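# Reorient a loose object in the palm to match goal pictures

## Task

An object sits loose on the upturned palm of the right hand. Rotate it using that hand alone until its orientation in the hand matches the two goal pictures. The wrist camera, its post and the arm's final link count as part of the hand. The task fails if the object touches anything else or leaves the hand. To finish, the object must rest still for a moment in the palm or fingers, clear of the wrist, the camera and its post. The palm must face straight up. No hand motor may read "moving" or "overload" or be building toward a shutdown; a motor dead from the start is ignored. Then declare the job done.

## Robot and tools

Robot: a six-joint arm on a base, carrying a right-handed dexterous hand with 16 finger motors: index, middle and ring fingers (mcp, abd, pip, dip each) plus a thumb (cmc, axl, mcp, ipl). The hand point sits in front of the palm where thumb tip meets index and middle tips in a pinch. Hand-point axes: +z runs along straightened fingers toward the tips; +x crosses the palm away from the thumb; +y points out of the palm face, which lies at y = -0.062 m. Knuckles are at z = -0.017 m and fingertips about 0.139 m beyond, and the tips move toward +y as fingers curl. A fixed mast on the palm side of the wrist (x +0.05 to +0.10, z -0.16 to -0.11, up to y = +0.06) can collide with things. Only the rubber fingertip caps grip well.

Scene frame: origin on the table under the arm base, +z up, +y to the left when facing along +x. Results report end_effector_position (m) and end_effector_quat_wxyz in this frame, plus velocities.

execute_actions takes "actions", a list holding at most one item, and an optional "pictures" flag. An empty list only returns the state. {"steps": n} with no rows is a wait of up to 300 control steps (1/30 s each), counted from the last result, so reply time is included. An item with "rows" (1 to 15 rows) and "steps" (up to 15, default 15) is an action: each row drives one step, and the final row repeats if there are fewer rows than steps.

A row is one flat list of 24 numbers, each in [-1, 1], in this order: dx, dy, dz, rx, ry, rz, then index_mcp, index_abd, index_pip, index_dip, middle_mcp, middle_abd, middle_pip, middle_dip, ring_mcp, ring_abd, ring_pip, ring_dip, thumb_cmc, thumb_axl, thumb_mcp, thumb_ipl, current_limit, speed.

The first six are an offset, not a pose. They are given in the hand point's own axes and counted from the hand-point pose in the most recent result that showed it. Before any such result in the scene, and for second or later calls within one reply, they count from wherever the robot is when the action begins. Each row is counted from that same base, not from the row before. 1.0 equals 0.6 m for dx, dy, dz, or 180 degrees for rx, ry, rz, which form a single rotation vector. All zeros means go back to the base pose, not stay put. Each step, the command is clipped to within 100 mm and 16 degrees of the measured pose, and the arm trails commands by about 0.17 s, so large offsets take several calls.

The 16 finger numbers are absolute goal angles, scaled linearly between each hinge's stops (angle in degrees at +1, at -1; value where straight). Going toward -1: finger _mcp curls at the knuckle toward the palm (-18, +128; +0.75); _abd swings the finger sideways away from the thumb (-60, +60; +0.00); _pip bends the middle joint (-29, +108; +0.58); _dip bends the tip joint (-21, +117; +0.70). thumb_cmc sweeps the thumb from flat beside the palm to in front of it (-20, +120; +0.71); thumb_axl rolls it about its length (-27, +140; +0.68); thumb_mcp (-69, +109; +0.23) and thumb_ipl (-77, +108; +0.17) bend it, toward +z when axl is straight, and in the cmc sweep direction when axl is near -0.40.

current_limit sets every motor's current cap, linear from 0 mA at -1 to 550 mA at +1 (floor 11 mA); low caps also slow fingers and may fail to lift them. speed sets set-point rate as (speed+1)/2 of 5.9 rad/s. They start at +0.4 and -0.6 and persist until changed.

move: "target" is one 24-number row read the same way (offset for the first six, from the same base); finger numbers are sent at the start. It drives a straight path, 0.5 to 10 s long. "speed" is top path speed in m/s, 0.002 to 0.5 (default 0.25), turning at up to twice that in rad/s. Optional "stop_force" (9 to 40 N) halts the path when the wrist sensor reads that much extra resistance; unreliable on rotating moves, refused during the first 0.2 s; omit it when backing away from a contact. The result adds a "move:" line: done, contact, off_target, moving, held or fault, plus limits such as paced or held, and distance to target.

wait: "seconds" 0 to 10, sends nothing new. zoom_image: "camera" (cam_head_left, cam_head_right, cam_high, cam_low, cam_wrist) and "region" [x0, y0, x1, y1] in pixels from the top-left, at most 504x504. show_instructions: no arguments, shows the goal pictures. finished_scene: "scene" number; ends and grades that scene, irreversible.

Result lines: hand_goal (goals written), hand_measured (actual positions, same scale), hand_current_ma (positive pushes toward -1), hand_state per motor (moving, goal, blocked, overload), hand_current_limit, hand_speed, joint positions and torques, Wrist force/torque in hand-point axes (noisy, offset, saturating near 50 N), "Hand target", "pose unreachable" and HELD markers where the clearance check changed the command.

Avoid: letting the object fall or touch anything but the hand; knocking things off the table; motors staying at 495 mA or more (5 s cumulative causes a 10 s shutdown); pressing into firm things (a joint torque at its limit, or 150 N on the arm, stops the arm 10 s and drops the rest of the call); overheating arm motors (85 °C brakes it). Fingers grip only with goals past the object's surface; repeating measured positions relaxes a grip. Keep the palm facing up throughout, and check the wrist camera against the goal pictures before finishing.

Each tool is called after "Call:" as name([rows], argument=value, ...), one row to a line, values as JSON.

Reference images:

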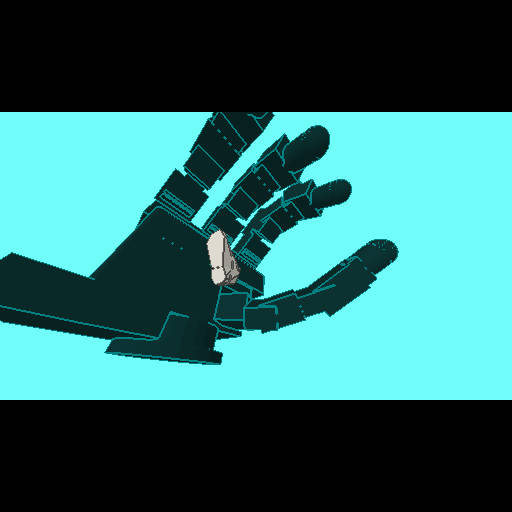

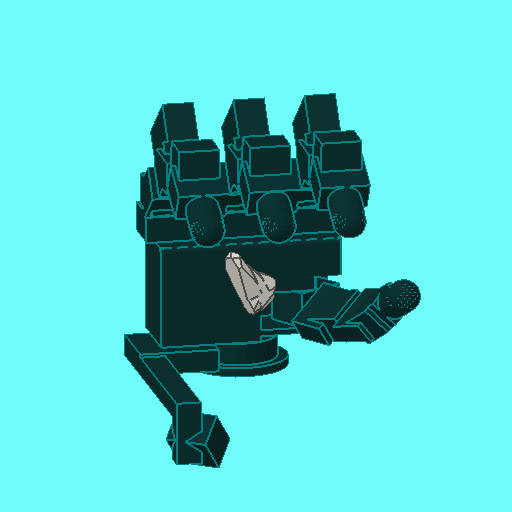

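## Session

Call:
execute_actions(actions=[])

Scene clock: 0.00 s of 4800.00 s.
end_effector_position=(+0.6022, +0.0582, +0.5068) hand_goal=(+0.046, +0.000, -0.008, +0.280, +0.046, +0.000, -0.008, +0.280, +0.046, +0.000, -0.008, +0.280, -0.104, +0.266, +0.032, -0.018) hand_measured=(+0.060, +0.000, -0.006, +0.282, +0.062, +0.000, -0.006, +0.282, +0.060, +0.000, -0.006, +0.282, -0.090, +0.270, +0.034, -0.016) hand_current_ma=(+79, +0, +12, +12, +82, +0, +14, +12, +79, +0, +12, +13, +68, +24, +12, +12) hand_state=(goal, goal, goal, goal, goal, goal, goal, goal, goal, goal, goal, goal, goal, goal, goal, goal) hand_current_limit=0.40 hand_speed=-0.60 end_effector_quat_wxyz=(+0.511, +0.464, +0.515, +0.509) end_effector_velocity=(+0.000, -0.000, +0.000) end_effector_angular_velocity=(-0.000, -0.001, -0.000)
Joint positions: [-0.136 -1.194  2.21  -4.189 -1.337 -0.05 ]
Joint velocities: [-0.     0.001 -0.001 -0.    -0.    -0.   ]
Joint torques (N m, as the arm reports them, + toward a larger angle): no reading
Wrist force (N, on the end effector, along its own x y z axes, offset not removed): no reading
Wrist torque (N m, same axes, about the end effector's origin, offset not removed): no reading
Hand target: +0.602, +0.058, +0.507; +0.511, +0.464, +0.515, +0.509

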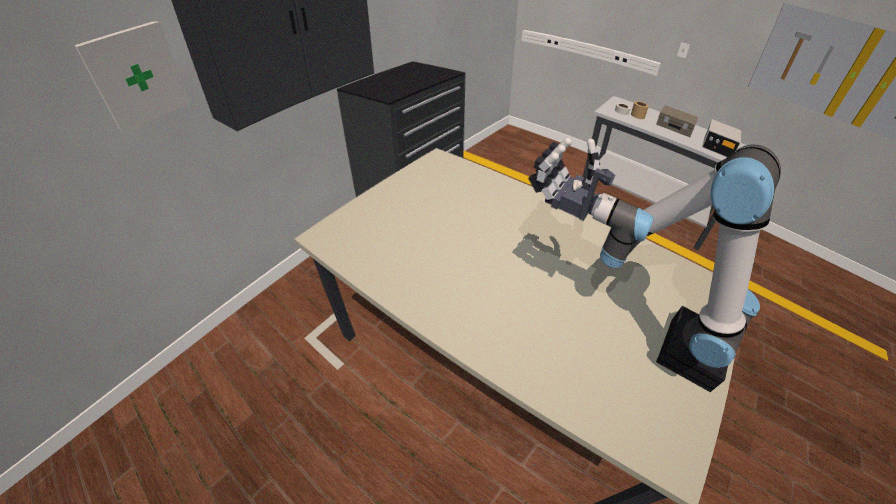

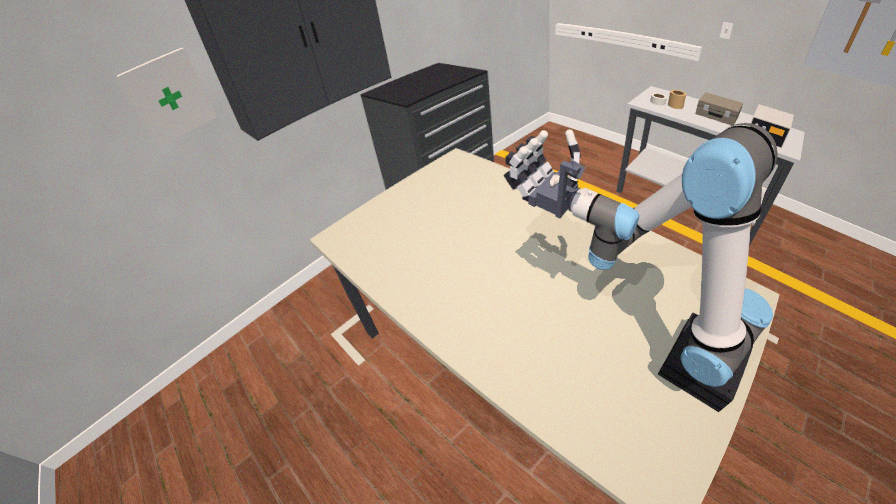

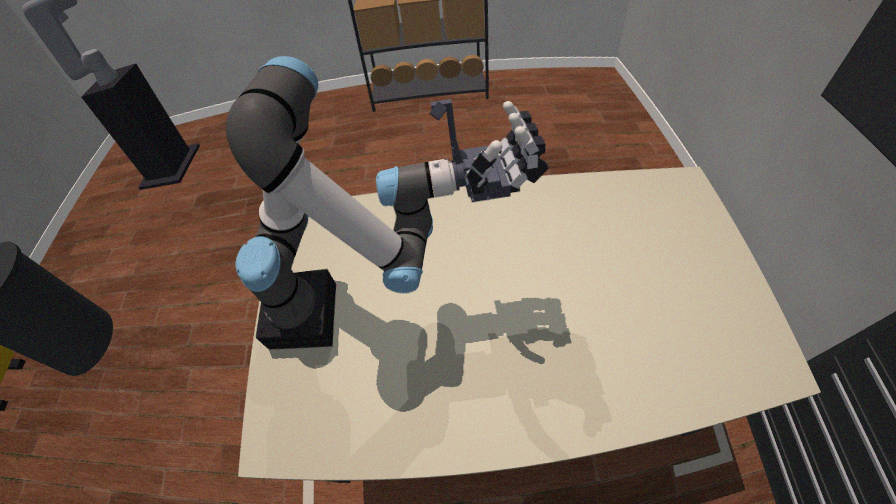

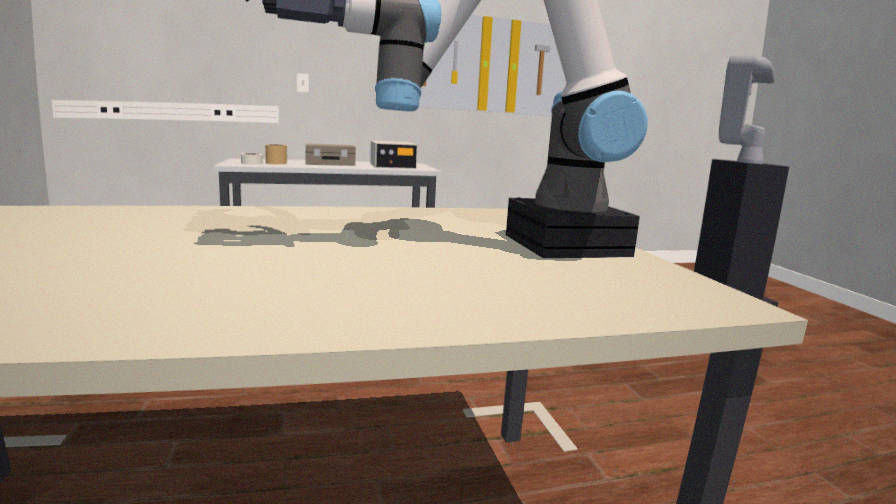

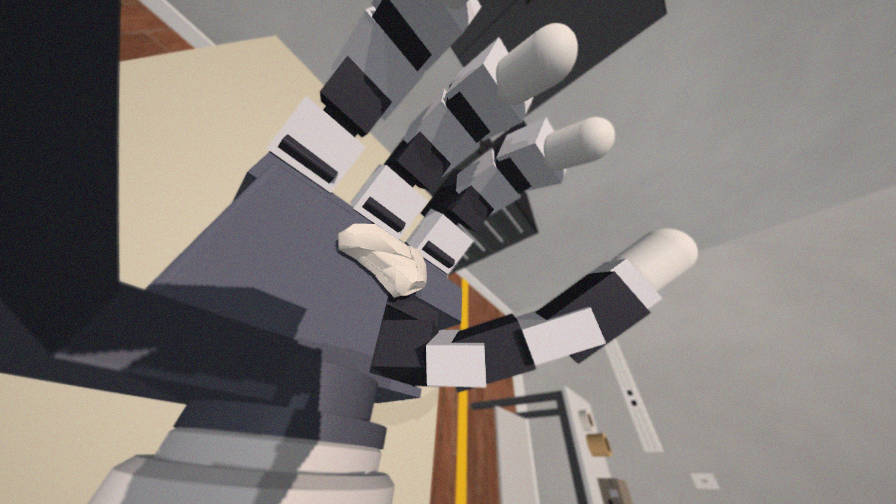

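Call:
zoom_image(camera="cam_wrist", region=[280, 160, 500, 360])

Call:
zoom_image(camera="cam_head_left", region=[520, 130, 630, 230])

Call:
show_instructions()

Region (280, 160, 500, 360) of cam_wrist's 896x504 image, scaled by 2.291, with more detail than that image has; it fills the top 458 rows of this view, and the rest is white.

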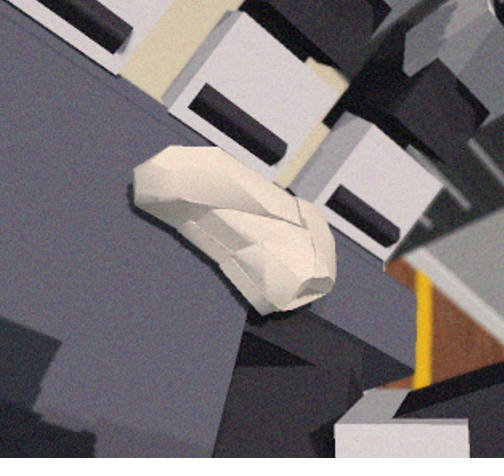

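Region (520, 130, 630, 230) of cam_head_left's 896x504 image, scaled by 4.582, with more detail than that image has; it fills the top 458 rows of this view, and the rest is white.

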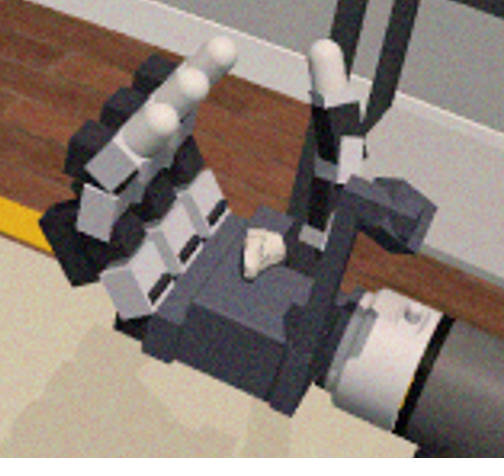

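Reference images for this scene: goal picture from the wrist camera place, goal picture looking into the palm.

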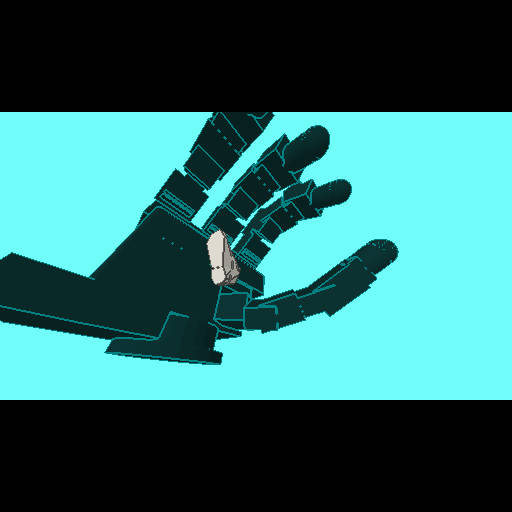

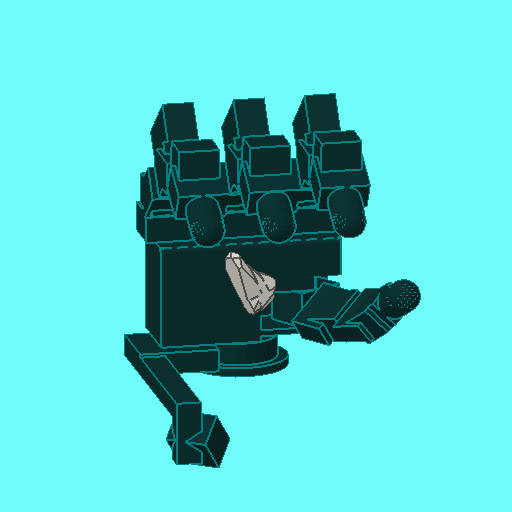

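Call:
zoom_image(camera="cam_wrist", region=[325, 205, 445, 310])

Call:
zoom_image(camera="cam_head_right", region=[520, 150, 590, 210])

Call:
zoom_image(camera="cam_head_left", region=[555, 165, 600, 205])

Region (325, 205, 445, 310) of cam_wrist's 896x504 image, scaled by 4.200, with more detail than that image has; it fills the top 441 rows of this view, and the rest is white.

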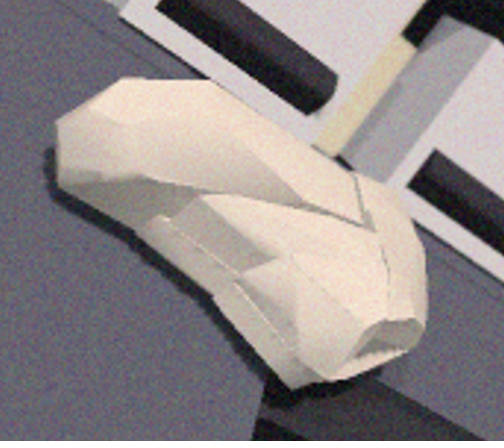

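Region (520, 150, 590, 210) of cam_head_right's 896x504 image, scaled by 7.200, with more detail than that image has; it fills the top 432 rows of this view, and the rest is white.

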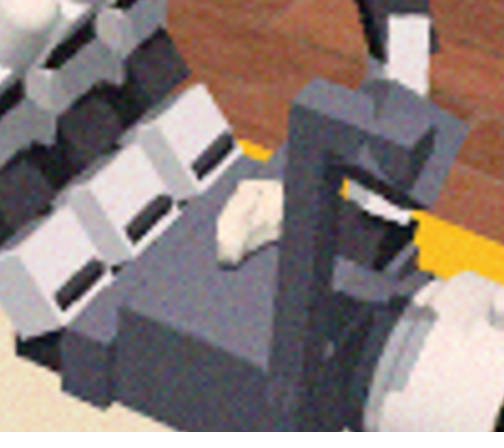

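Region (555, 165, 600, 205) of cam_head_left's 896x504 image, scaled by 11.200, with more detail than that image has.

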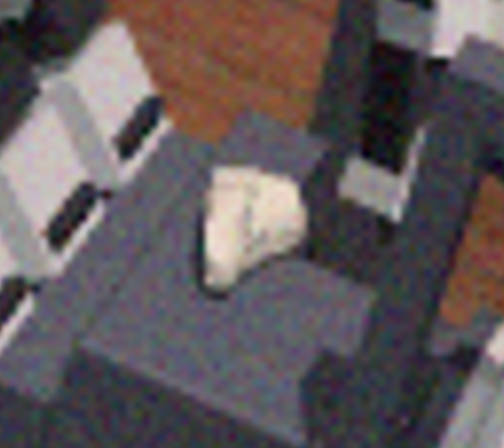

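Call:
move(target=[0,-0.1,0,0.17,0,0, -0.45,0,0.15,0.28, -0.45,0,0.15,0.28, -0.45,0,0.15,0.28, -0.104,0.266,0.032,-0.018, 0.4,-0.6], speed=0.2)

Scene clock: 30.27 s of 4800.00 s.
end_effector_position=(+0.6046, +0.0551, +0.4468) hand_goal=(-0.450, +0.000, +0.150, +0.280, -0.450, +0.000, +0.150, +0.280, -0.450, +0.000, +0.150, +0.280, -0.104, +0.266, +0.032, -0.018) hand_measured=(-0.444, +0.000, +0.148, +0.282, -0.444, +0.000, +0.148, +0.282, -0.444, +0.000, +0.148, +0.282, -0.092, +0.270, +0.032, -0.016) hand_current_ma=(+30, +0, -14, +11, +31, +0, -15, +11, +30, +0, -14, +13, +64, +24, -2, +9) hand_state=(goal, goal, goal, goal, goal, goal, goal, goal, goal, goal, goal, goal, goal, goal, goal, goal) hand_current_limit=0.40 hand_speed=-0.60 end_effector_quat_wxyz=(+0.370, +0.582, +0.631, +0.355) end_effector_velocity=(+0.001, -0.000, +0.000) end_effector_angular_velocity=(-0.000, +0.007, -0.000)
Joint positions: [-0.134 -1.513  2.314 -3.433 -1.396 -0.161]
Joint velocities: [ 0.    -0.004 -0.004  0.016 -0.001 -0.001]
Joint torques (N m, as the arm reports them, + toward a larger angle): [ 11.43 -31.81 -32.85  -1.31  -1.3   -2.38]
Wrist force (N, on the end effector, along its own x y z axes, offset not removed): [0.0 -0.3 0.5]
Wrist torque (N m, same axes, about the end effector's origin, offset not removed): [-0.08 0.19 0.10]
Hand target: +0.605, +0.055, +0.447; +0.370, +0.582, +0.631, +0.355
Off the commanded pose: 0.000 m, 0 deg.
After step 90, 25.50 s passed at rest.
move: done
camera_calibration (this result's frames):
cam_wrist: T_world_to_cam=[[0.435392, -0.633453, 0.639665, -0.481382], [-0.834753, -0.550127, 0.0233955, 0.47052], [0.337077, -0.544149, -0.768297, 0.302978], [0, 0, 0, 1]] pos_world=[0.500231, 0.118778, 0.529693]

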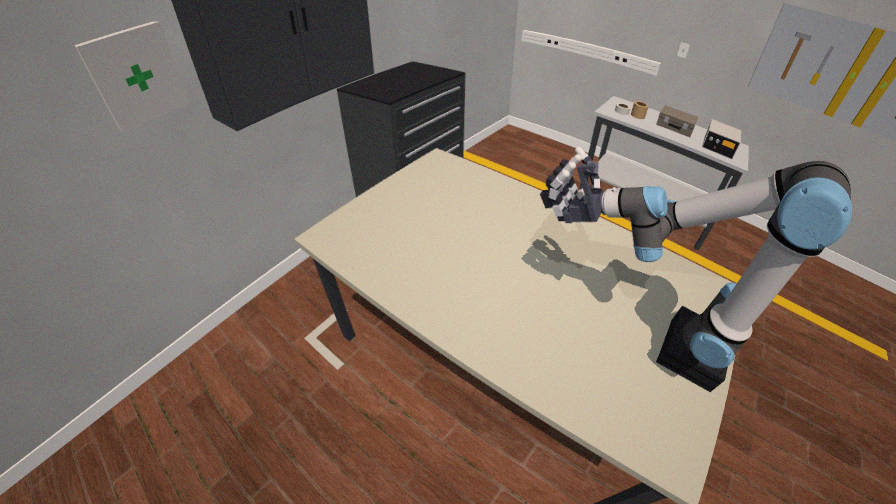

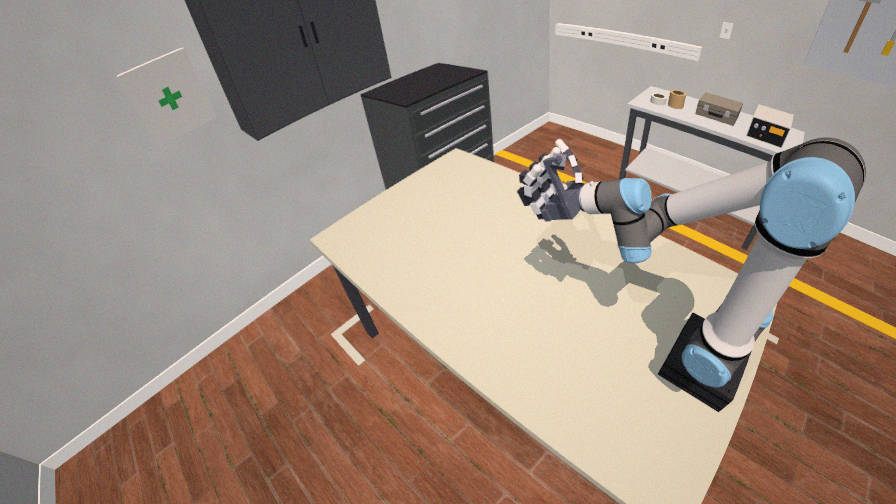

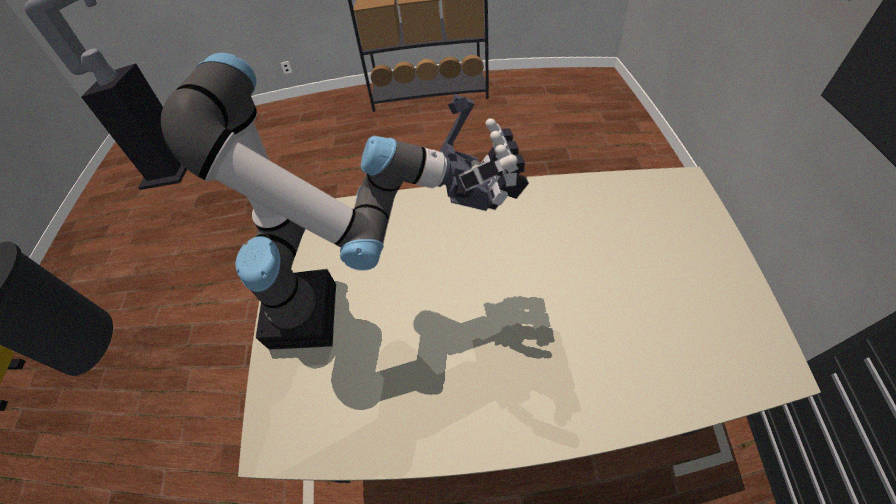

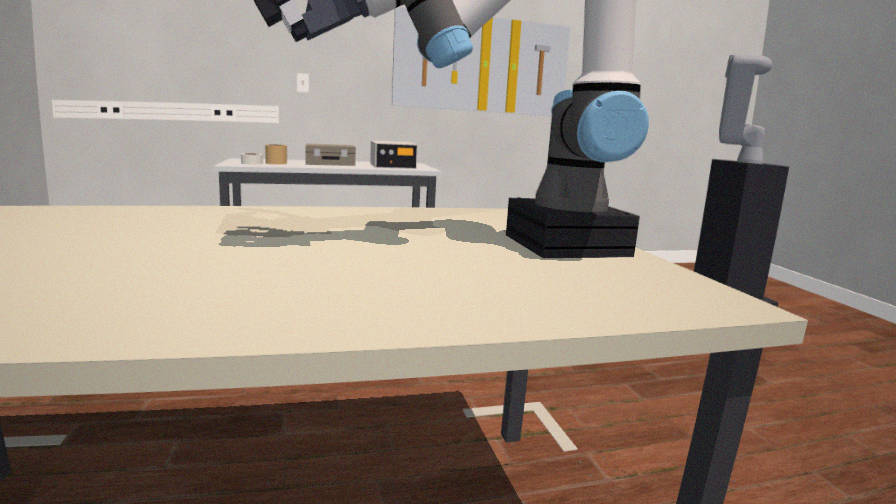

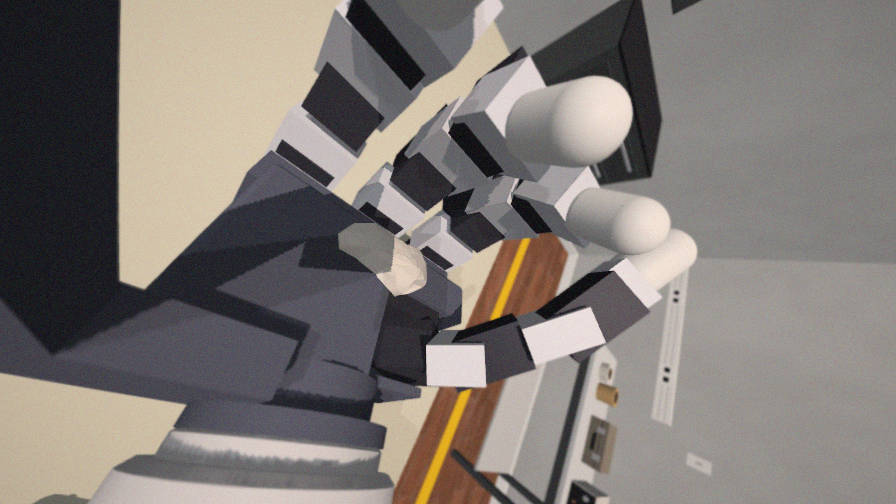

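Call:
move(target=[0,-0.03,0.04,0.08,0,0, -0.45,0,0.15,0.28, -0.45,0,0.15,0.28, -0.45,0,0.15,0.28, -0.104,0.266,0.032,-0.018, 0.4,-0.6], speed=0.1)

Call:
zoom_image(camera="cam_wrist", region=[280, 140, 520, 360])

Scene clock: 36.10 s of 4800.00 s.
end_effector_position=(+0.6171, +0.0543, +0.4196) hand_goal=(-0.450, +0.000, +0.150, +0.280, -0.450, +0.000, +0.150, +0.280, -0.450, +0.000, +0.150, +0.280, -0.104, +0.266, +0.032, -0.018) hand_measured=(-0.444, +0.000, +0.148, +0.282, -0.444, +0.000, +0.148, +0.282, -0.444, +0.000, +0.148, +0.282, -0.094, +0.270, +0.030, -0.016) hand_current_ma=(+30, +0, -10, +11, +31, +0, -10, +11, +30, +0, -10, +13, +55, +24, -8, +7) hand_state=(goal, goal, goal, goal, goal, goal, goal, goal, goal, goal, goal, goal, goal, goal, goal, goal) hand_current_limit=0.40 hand_speed=-0.60 end_effector_quat_wxyz=(+0.295, +0.623, +0.671, +0.274) end_effector_velocity=(+0.001, -0.000, -0.000) end_effector_angular_velocity=(-0.001, +0.006, -0.001)
Joint positions: [-0.112 -1.582  2.229 -3.03  -1.457 -0.184]
Joint velocities: [ 0.001 -0.001 -0.004  0.011 -0.002 -0.   ]
Joint torques (N m, as the arm reports them, + toward a larger angle): [ 10.73 -30.57 -36.62  -1.2   -1.29  -2.15]
Wrist force (N, on the end effector, along its own x y z axes, offset not removed): [-2.0 2.0 -0.5]
Wrist torque (N m, same axes, about the end effector's origin, offset not removed): [0.42 0.55 0.12]
Hand target: +0.617, +0.054, +0.420; +0.294, +0.623, +0.671, +0.273
Off the commanded pose: 0.000 m, 0 deg.
After step 90, 1.23 s passed at rest.
move: done
camera_calibration (this result's frames):
cam_wrist: T_world_to_cam=[[0.572685, -0.633263, 0.520586, -0.504801], [-0.809409, -0.537465, 0.236619, 0.375379], [0.129955, -0.556875, -0.820367, 0.427788], [0, 0, 0, 1]] pos_world=[0.537334, 0.120306, 0.524913]

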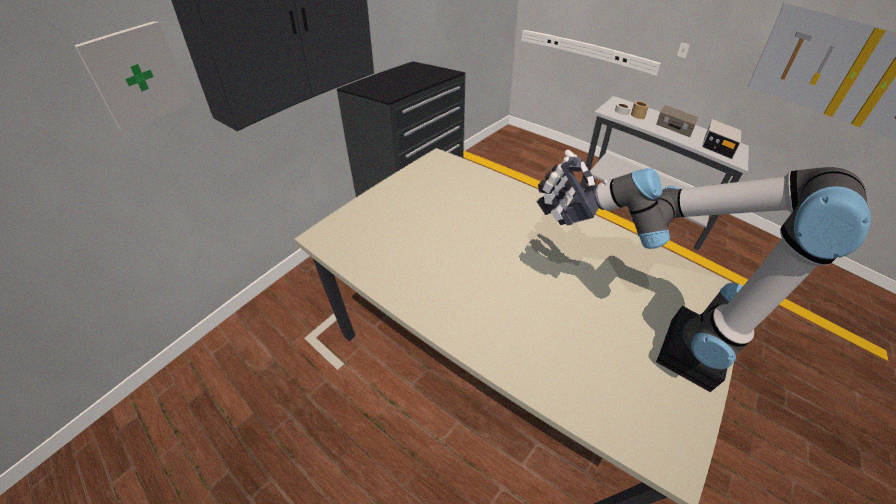

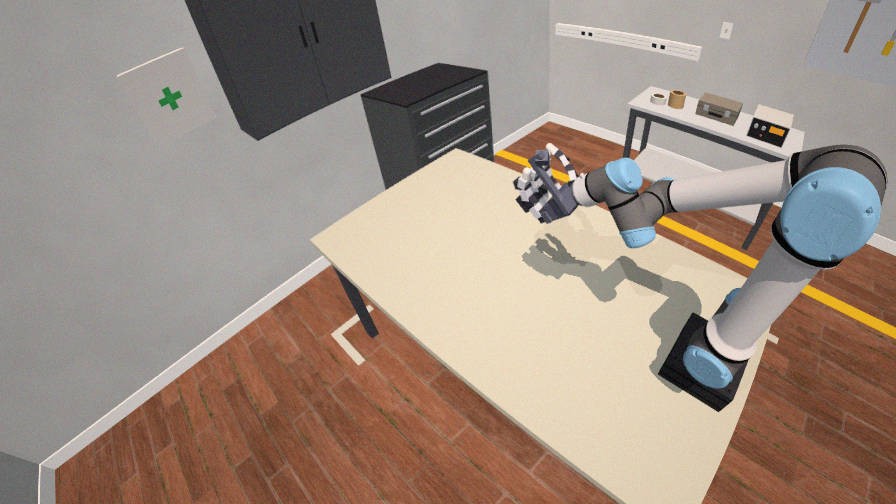

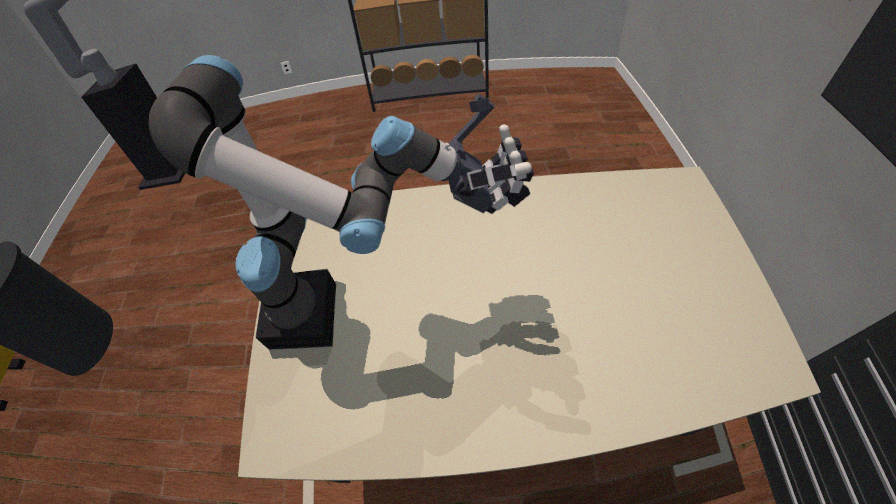

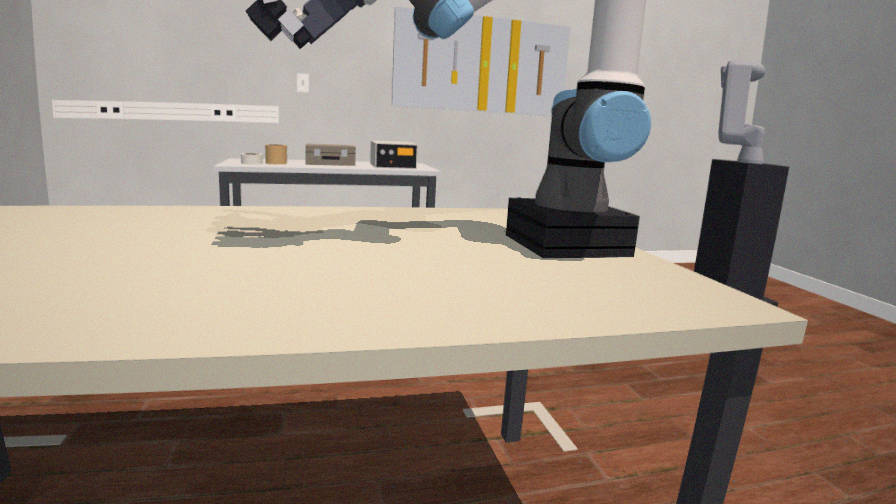

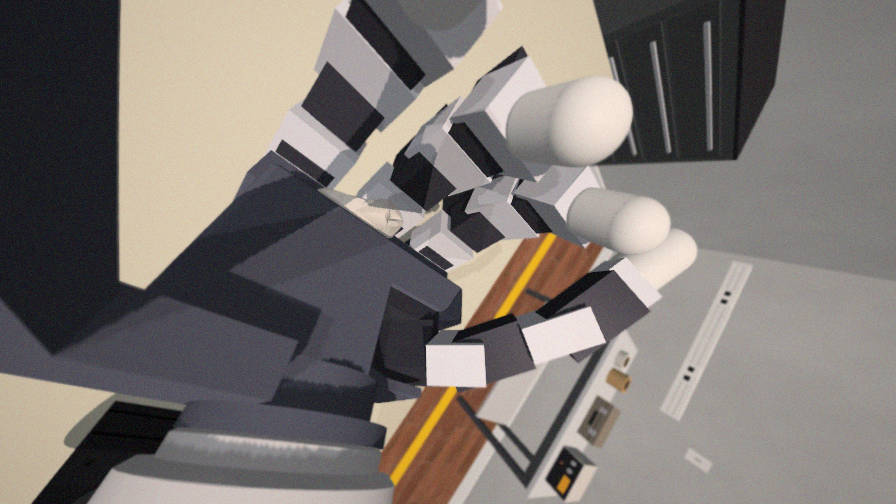

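Region (280, 140, 520, 360) of cam_wrist's 896x504 image, scaled by 2.100, with more detail than that image has; it fills the top 462 rows of this view, and the rest is white.

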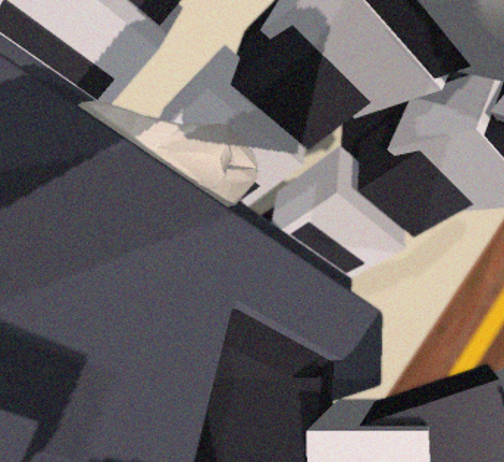

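Call:
zoom_image(camera="cam_low", region=[230, 0, 390, 60])

Call:
zoom_image(camera="cam_head_left", region=[530, 145, 610, 230])

Region (230, 0, 390, 60) of cam_low's 896x504 image, scaled by 3.150, with more detail than that image has; it fills the top 189 rows of this view, and the rest is white.

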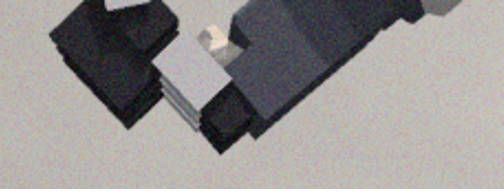

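Region (530, 145, 610, 230) of cam_head_left's 896x504 image, scaled by 5.929, with more detail than that image has; it fills the left 474 columns of this view, and the rest is white.

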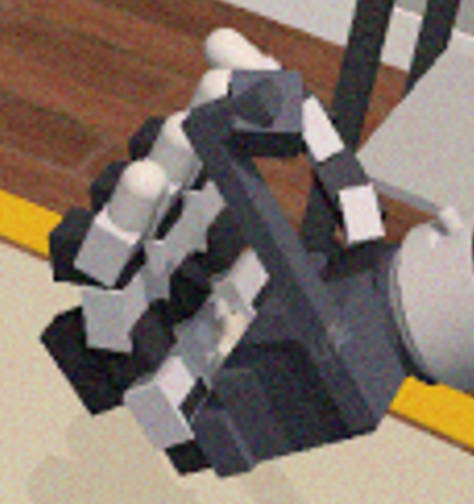

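Call:
move(target=[0.25,-0.17,0.16,0,0,0, -0.45,0,0.15,0.28, -0.45,0,0.15,0.28, -0.45,0,0.15,0.28, -0.104,0.266,0.032,-0.018, 0.4,-0.6], speed=0.12)

Scene clock: 43.77 s of 4800.00 s.
end_effector_position=(+0.6120, +0.1963, +0.2719) hand_goal=(-0.450, +0.000, +0.150, +0.280, -0.450, +0.000, +0.150, +0.280, -0.450, +0.000, +0.150, +0.280, -0.104, +0.266, +0.032, -0.018) hand_measured=(-0.444, +0.000, +0.148, +0.282, -0.444, +0.000, +0.148, +0.282, -0.444, +0.000, +0.148, +0.282, -0.094, +0.270, +0.030, -0.018) hand_current_ma=(+31, +0, -9, +11, +32, +0, -10, +11, +31, +0, -9, +13, +51, +24, -10, +7) hand_state=(goal, goal, goal, goal, goal, goal, goal, goal, goal, goal, goal, goal, goal, goal, goal, goal) hand_current_limit=0.40 hand_speed=-0.60 end_effector_quat_wxyz=(+0.295, +0.623, +0.671, +0.274) end_effector_velocity=(+0.000, +0.001, -0.001) end_effector_angular_velocity=(-0.000, -0.001, -0.001)
Joint positions: [ 0.245 -1.156  2.247 -3.471 -1.717  0.061]
Joint velocities: [ 0.003  0.004 -0.002 -0.003 -0.003  0.002]
Joint torques (N m, as the arm reports them, + toward a larger angle): [ 10.3  -25.95 -28.24  -6.28  -1.55   2.12]
Wrist force (N, on the end effector, along its own x y z axes, offset not removed): [0.0 -0.2 -1.3]
Wrist torque (N m, same axes, about the end effector's origin, offset not removed): [0.02 0.36 0.15]
Hand target: +0.612, +0.196, +0.272; +0.295, +0.623, +0.671, +0.274
Off the commanded pose: 0.000 m, 0 deg.
After step 90, 2.53 s passed at rest.
move: done
camera_calibration (this result's frames):
cam_wrist: T_world_to_cam=[[0.572819, -0.63318, 0.520539, -0.335101], [-0.809344, -0.537447, 0.236883, 0.482337], [0.129773, -0.556986, -0.820321, 0.386456], [0, 0, 0, 1]] pos_world=[0.532177, 0.262302, 0.377194]

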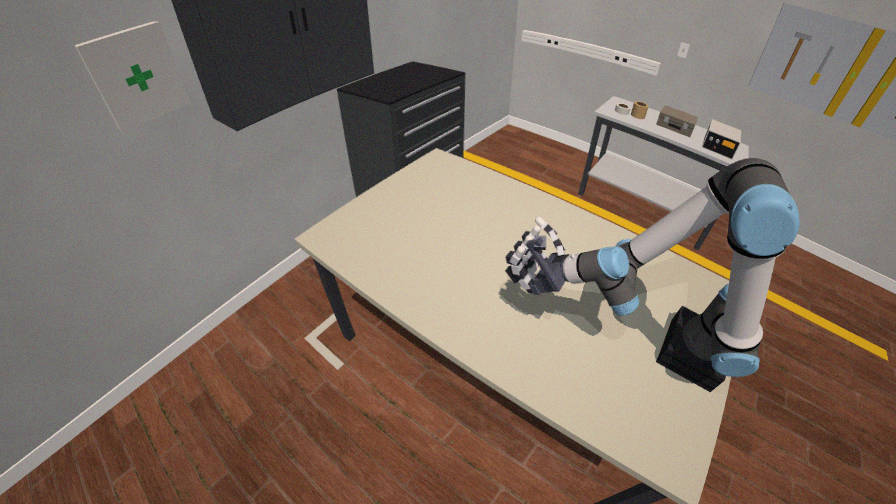

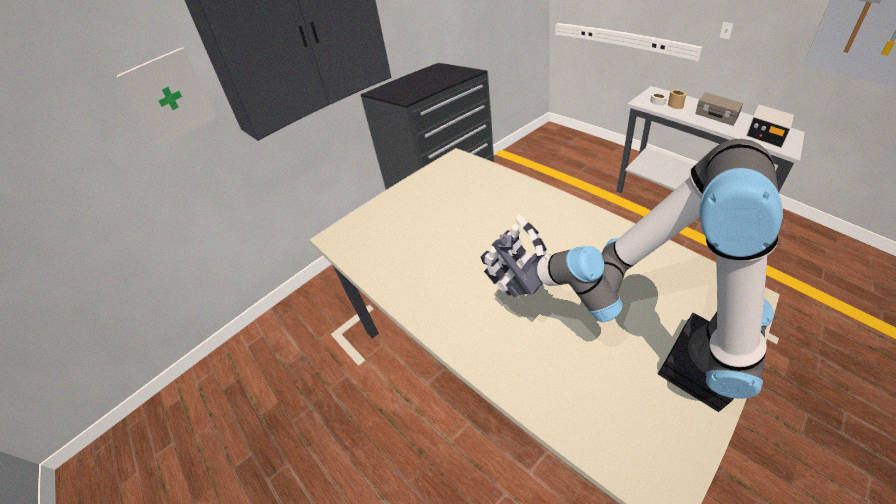

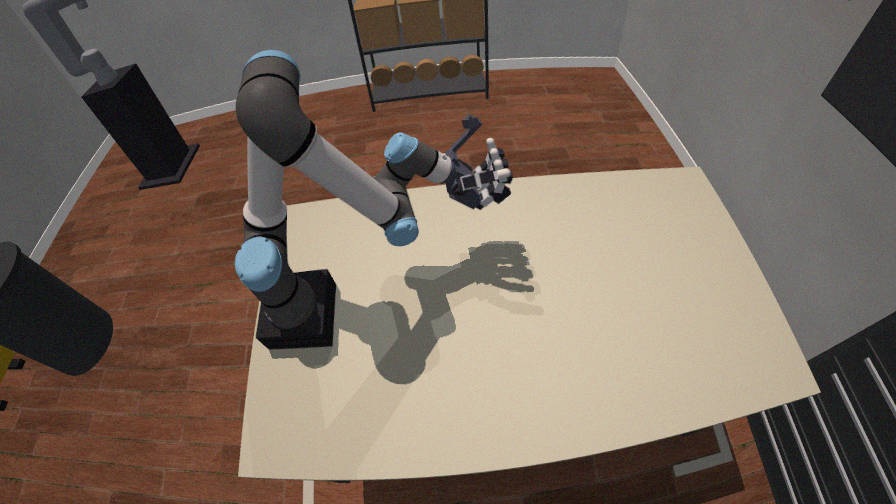

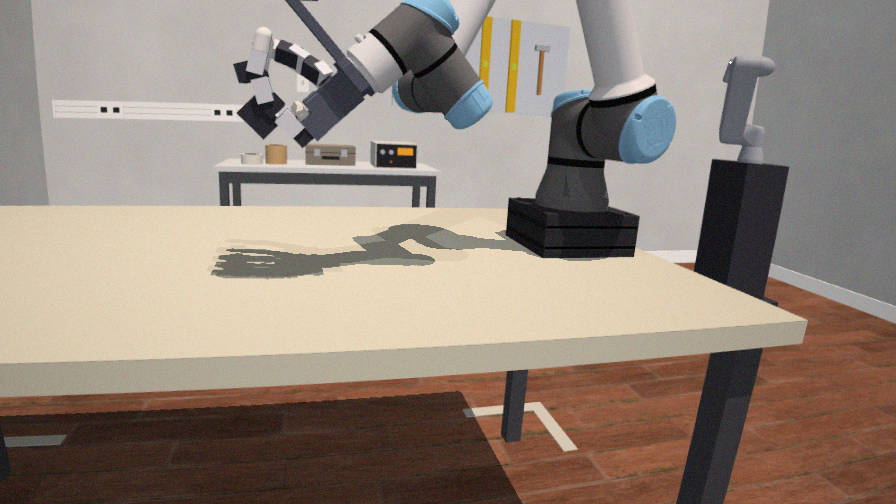

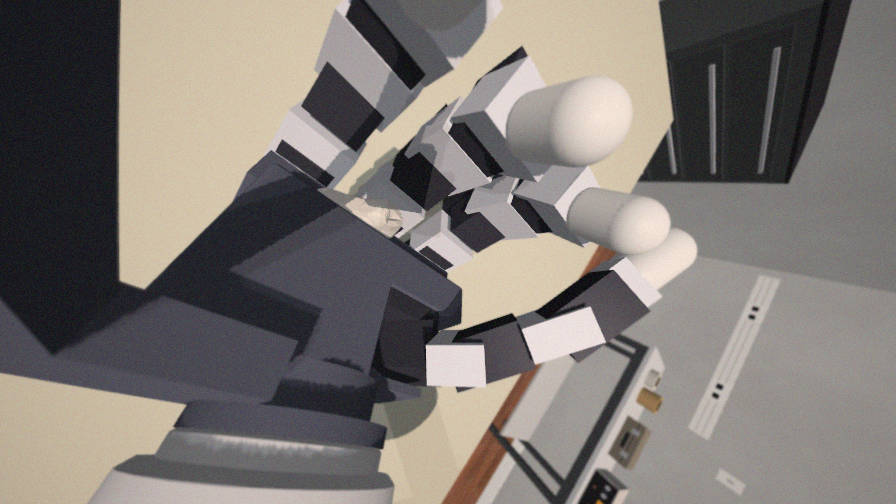

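Call:
zoom_image(camera="cam_low", region=[225, 20, 375, 160])

Region (225, 20, 375, 160) of cam_low's 896x504 image, scaled by 3.360, with more detail than that image has; it fills the top 470 rows of this view, and the rest is white.

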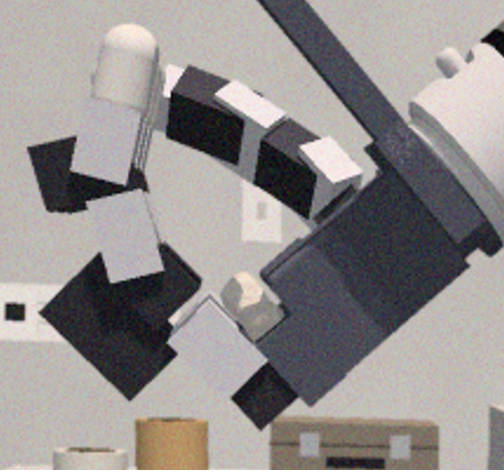

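Call:
move(target=[0,0,0.02,0.17,0,0, -0.35,0,0.1,0.28, -0.35,0,0.1,0.28, -0.35,0,0.1,0.28, -0.104,0.266,0.032,-0.018, 0.4,-0.9], speed=0.15)

Call:
zoom_image(camera="cam_low", region=[200, 10, 360, 160])

Scene clock: 67.33 s of 4800.00 s.
end_effector_position=(+0.6206, +0.1962, +0.2639) hand_goal=(-0.350, +0.000, +0.100, +0.280, -0.350, +0.000, +0.100, +0.280, -0.350, +0.000, +0.100, +0.280, -0.104, +0.266, +0.032, -0.018) hand_measured=(-0.342, +0.000, +0.104, +0.282, -0.340, +0.000, +0.106, +0.282, -0.342, +0.000, +0.104, +0.282, -0.098, +0.270, +0.030, -0.018) hand_current_ma=(+48, +0, +25, +11, +50, +0, +28, +11, +48, +0, +25, +13, +26, +24, -16, +6) hand_state=(goal, goal, goal, goal, goal, goal, goal, goal, goal, goal, goal, goal, goal, goal, goal, goal) hand_current_limit=0.40 hand_speed=-0.90 end_effector_quat_wxyz=(+0.119, +0.679, +0.719, +0.087) end_effector_velocity=(+0.000, +0.000, -0.001) end_effector_angular_velocity=(-0.000, +0.008, -0.000)
Joint positions: [ 0.229 -1.341  1.982 -2.487 -1.66   0.112]
Joint velocities: [-0.     0.001 -0.006  0.012  0.001  0.001]
Joint torques (N m, as the arm reports them, + toward a larger angle): [ -9.8  -27.07 -34.59  -1.27   1.11   2.16]
Wrist force (N, on the end effector, along its own x y z axes, offset not removed): [-2.0 1.1 -0.7]
Wrist torque (N m, same axes, about the end effector's origin, offset not removed): [0.44 0.40 0.10]
Hand target: +0.621, +0.196, +0.264; +0.119, +0.679, +0.719, +0.087
Off the commanded pose: 0.000 m, 0 deg.
After step 90, 18.37 s passed at rest.
move: done
camera_calibration (this result's frames):
cam_wrist: T_world_to_cam=[[0.744519, -0.64339, 0.178159, -0.35009], [-0.588029, -0.505645, 0.631305, 0.243535], [-0.31609, -0.574781, -0.754794, 0.641606], [0, 0, 0, 1]] pos_world=[0.606659, 0.266681, 0.392907]

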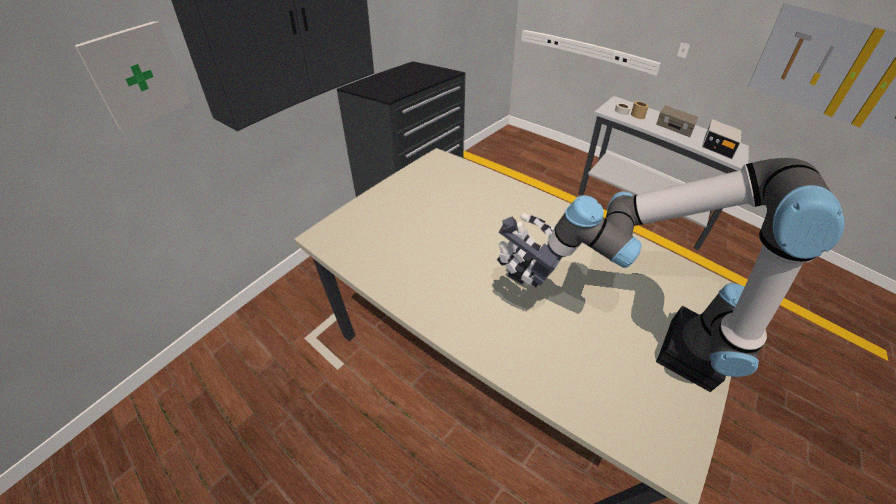

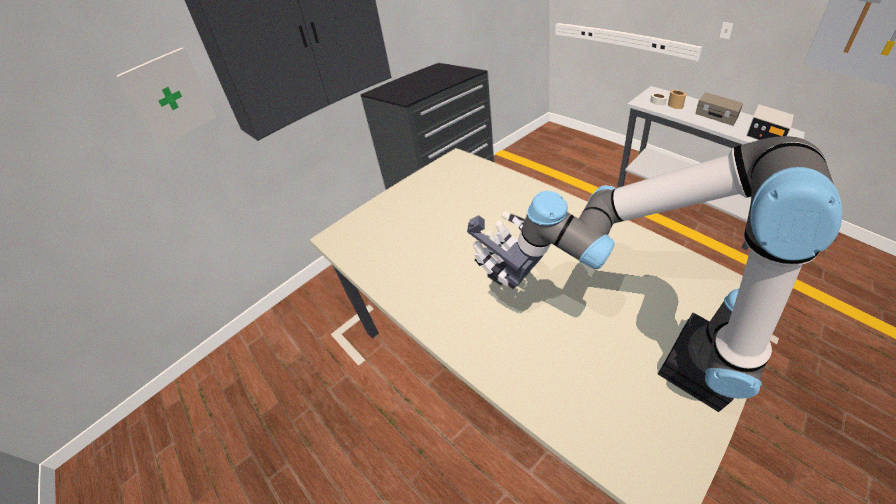

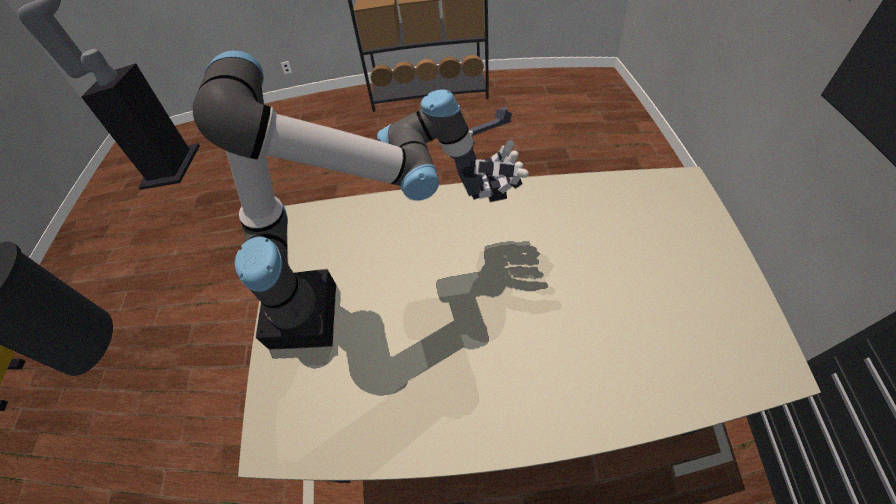

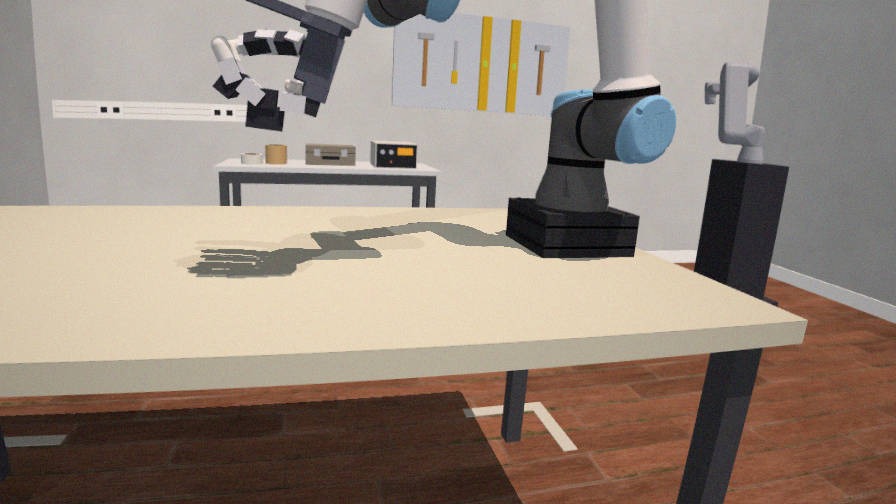

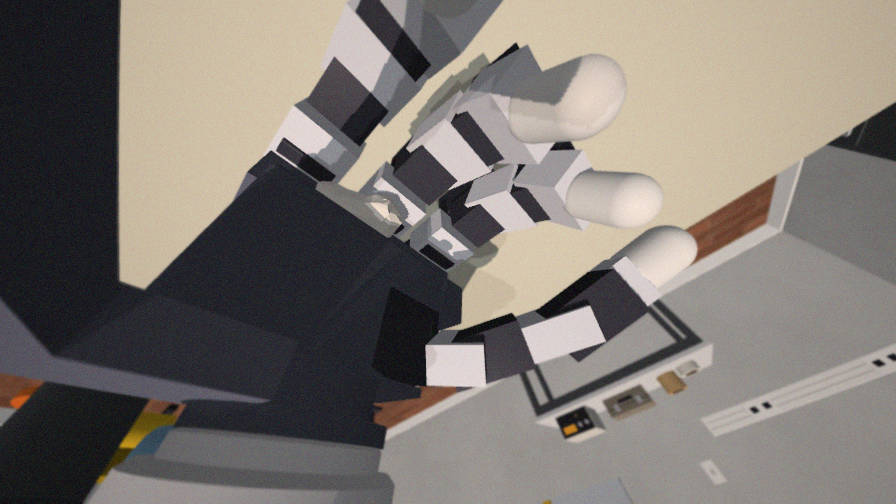

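Region (200, 10, 360, 160) of cam_low's 896x504 image, scaled by 3.150, with more detail than that image has; it fills the top 472 rows of this view, and the rest is white.

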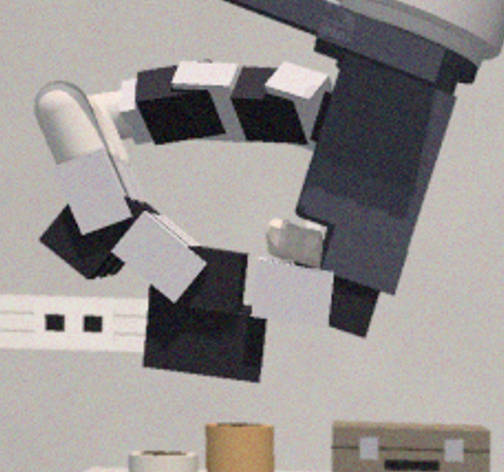

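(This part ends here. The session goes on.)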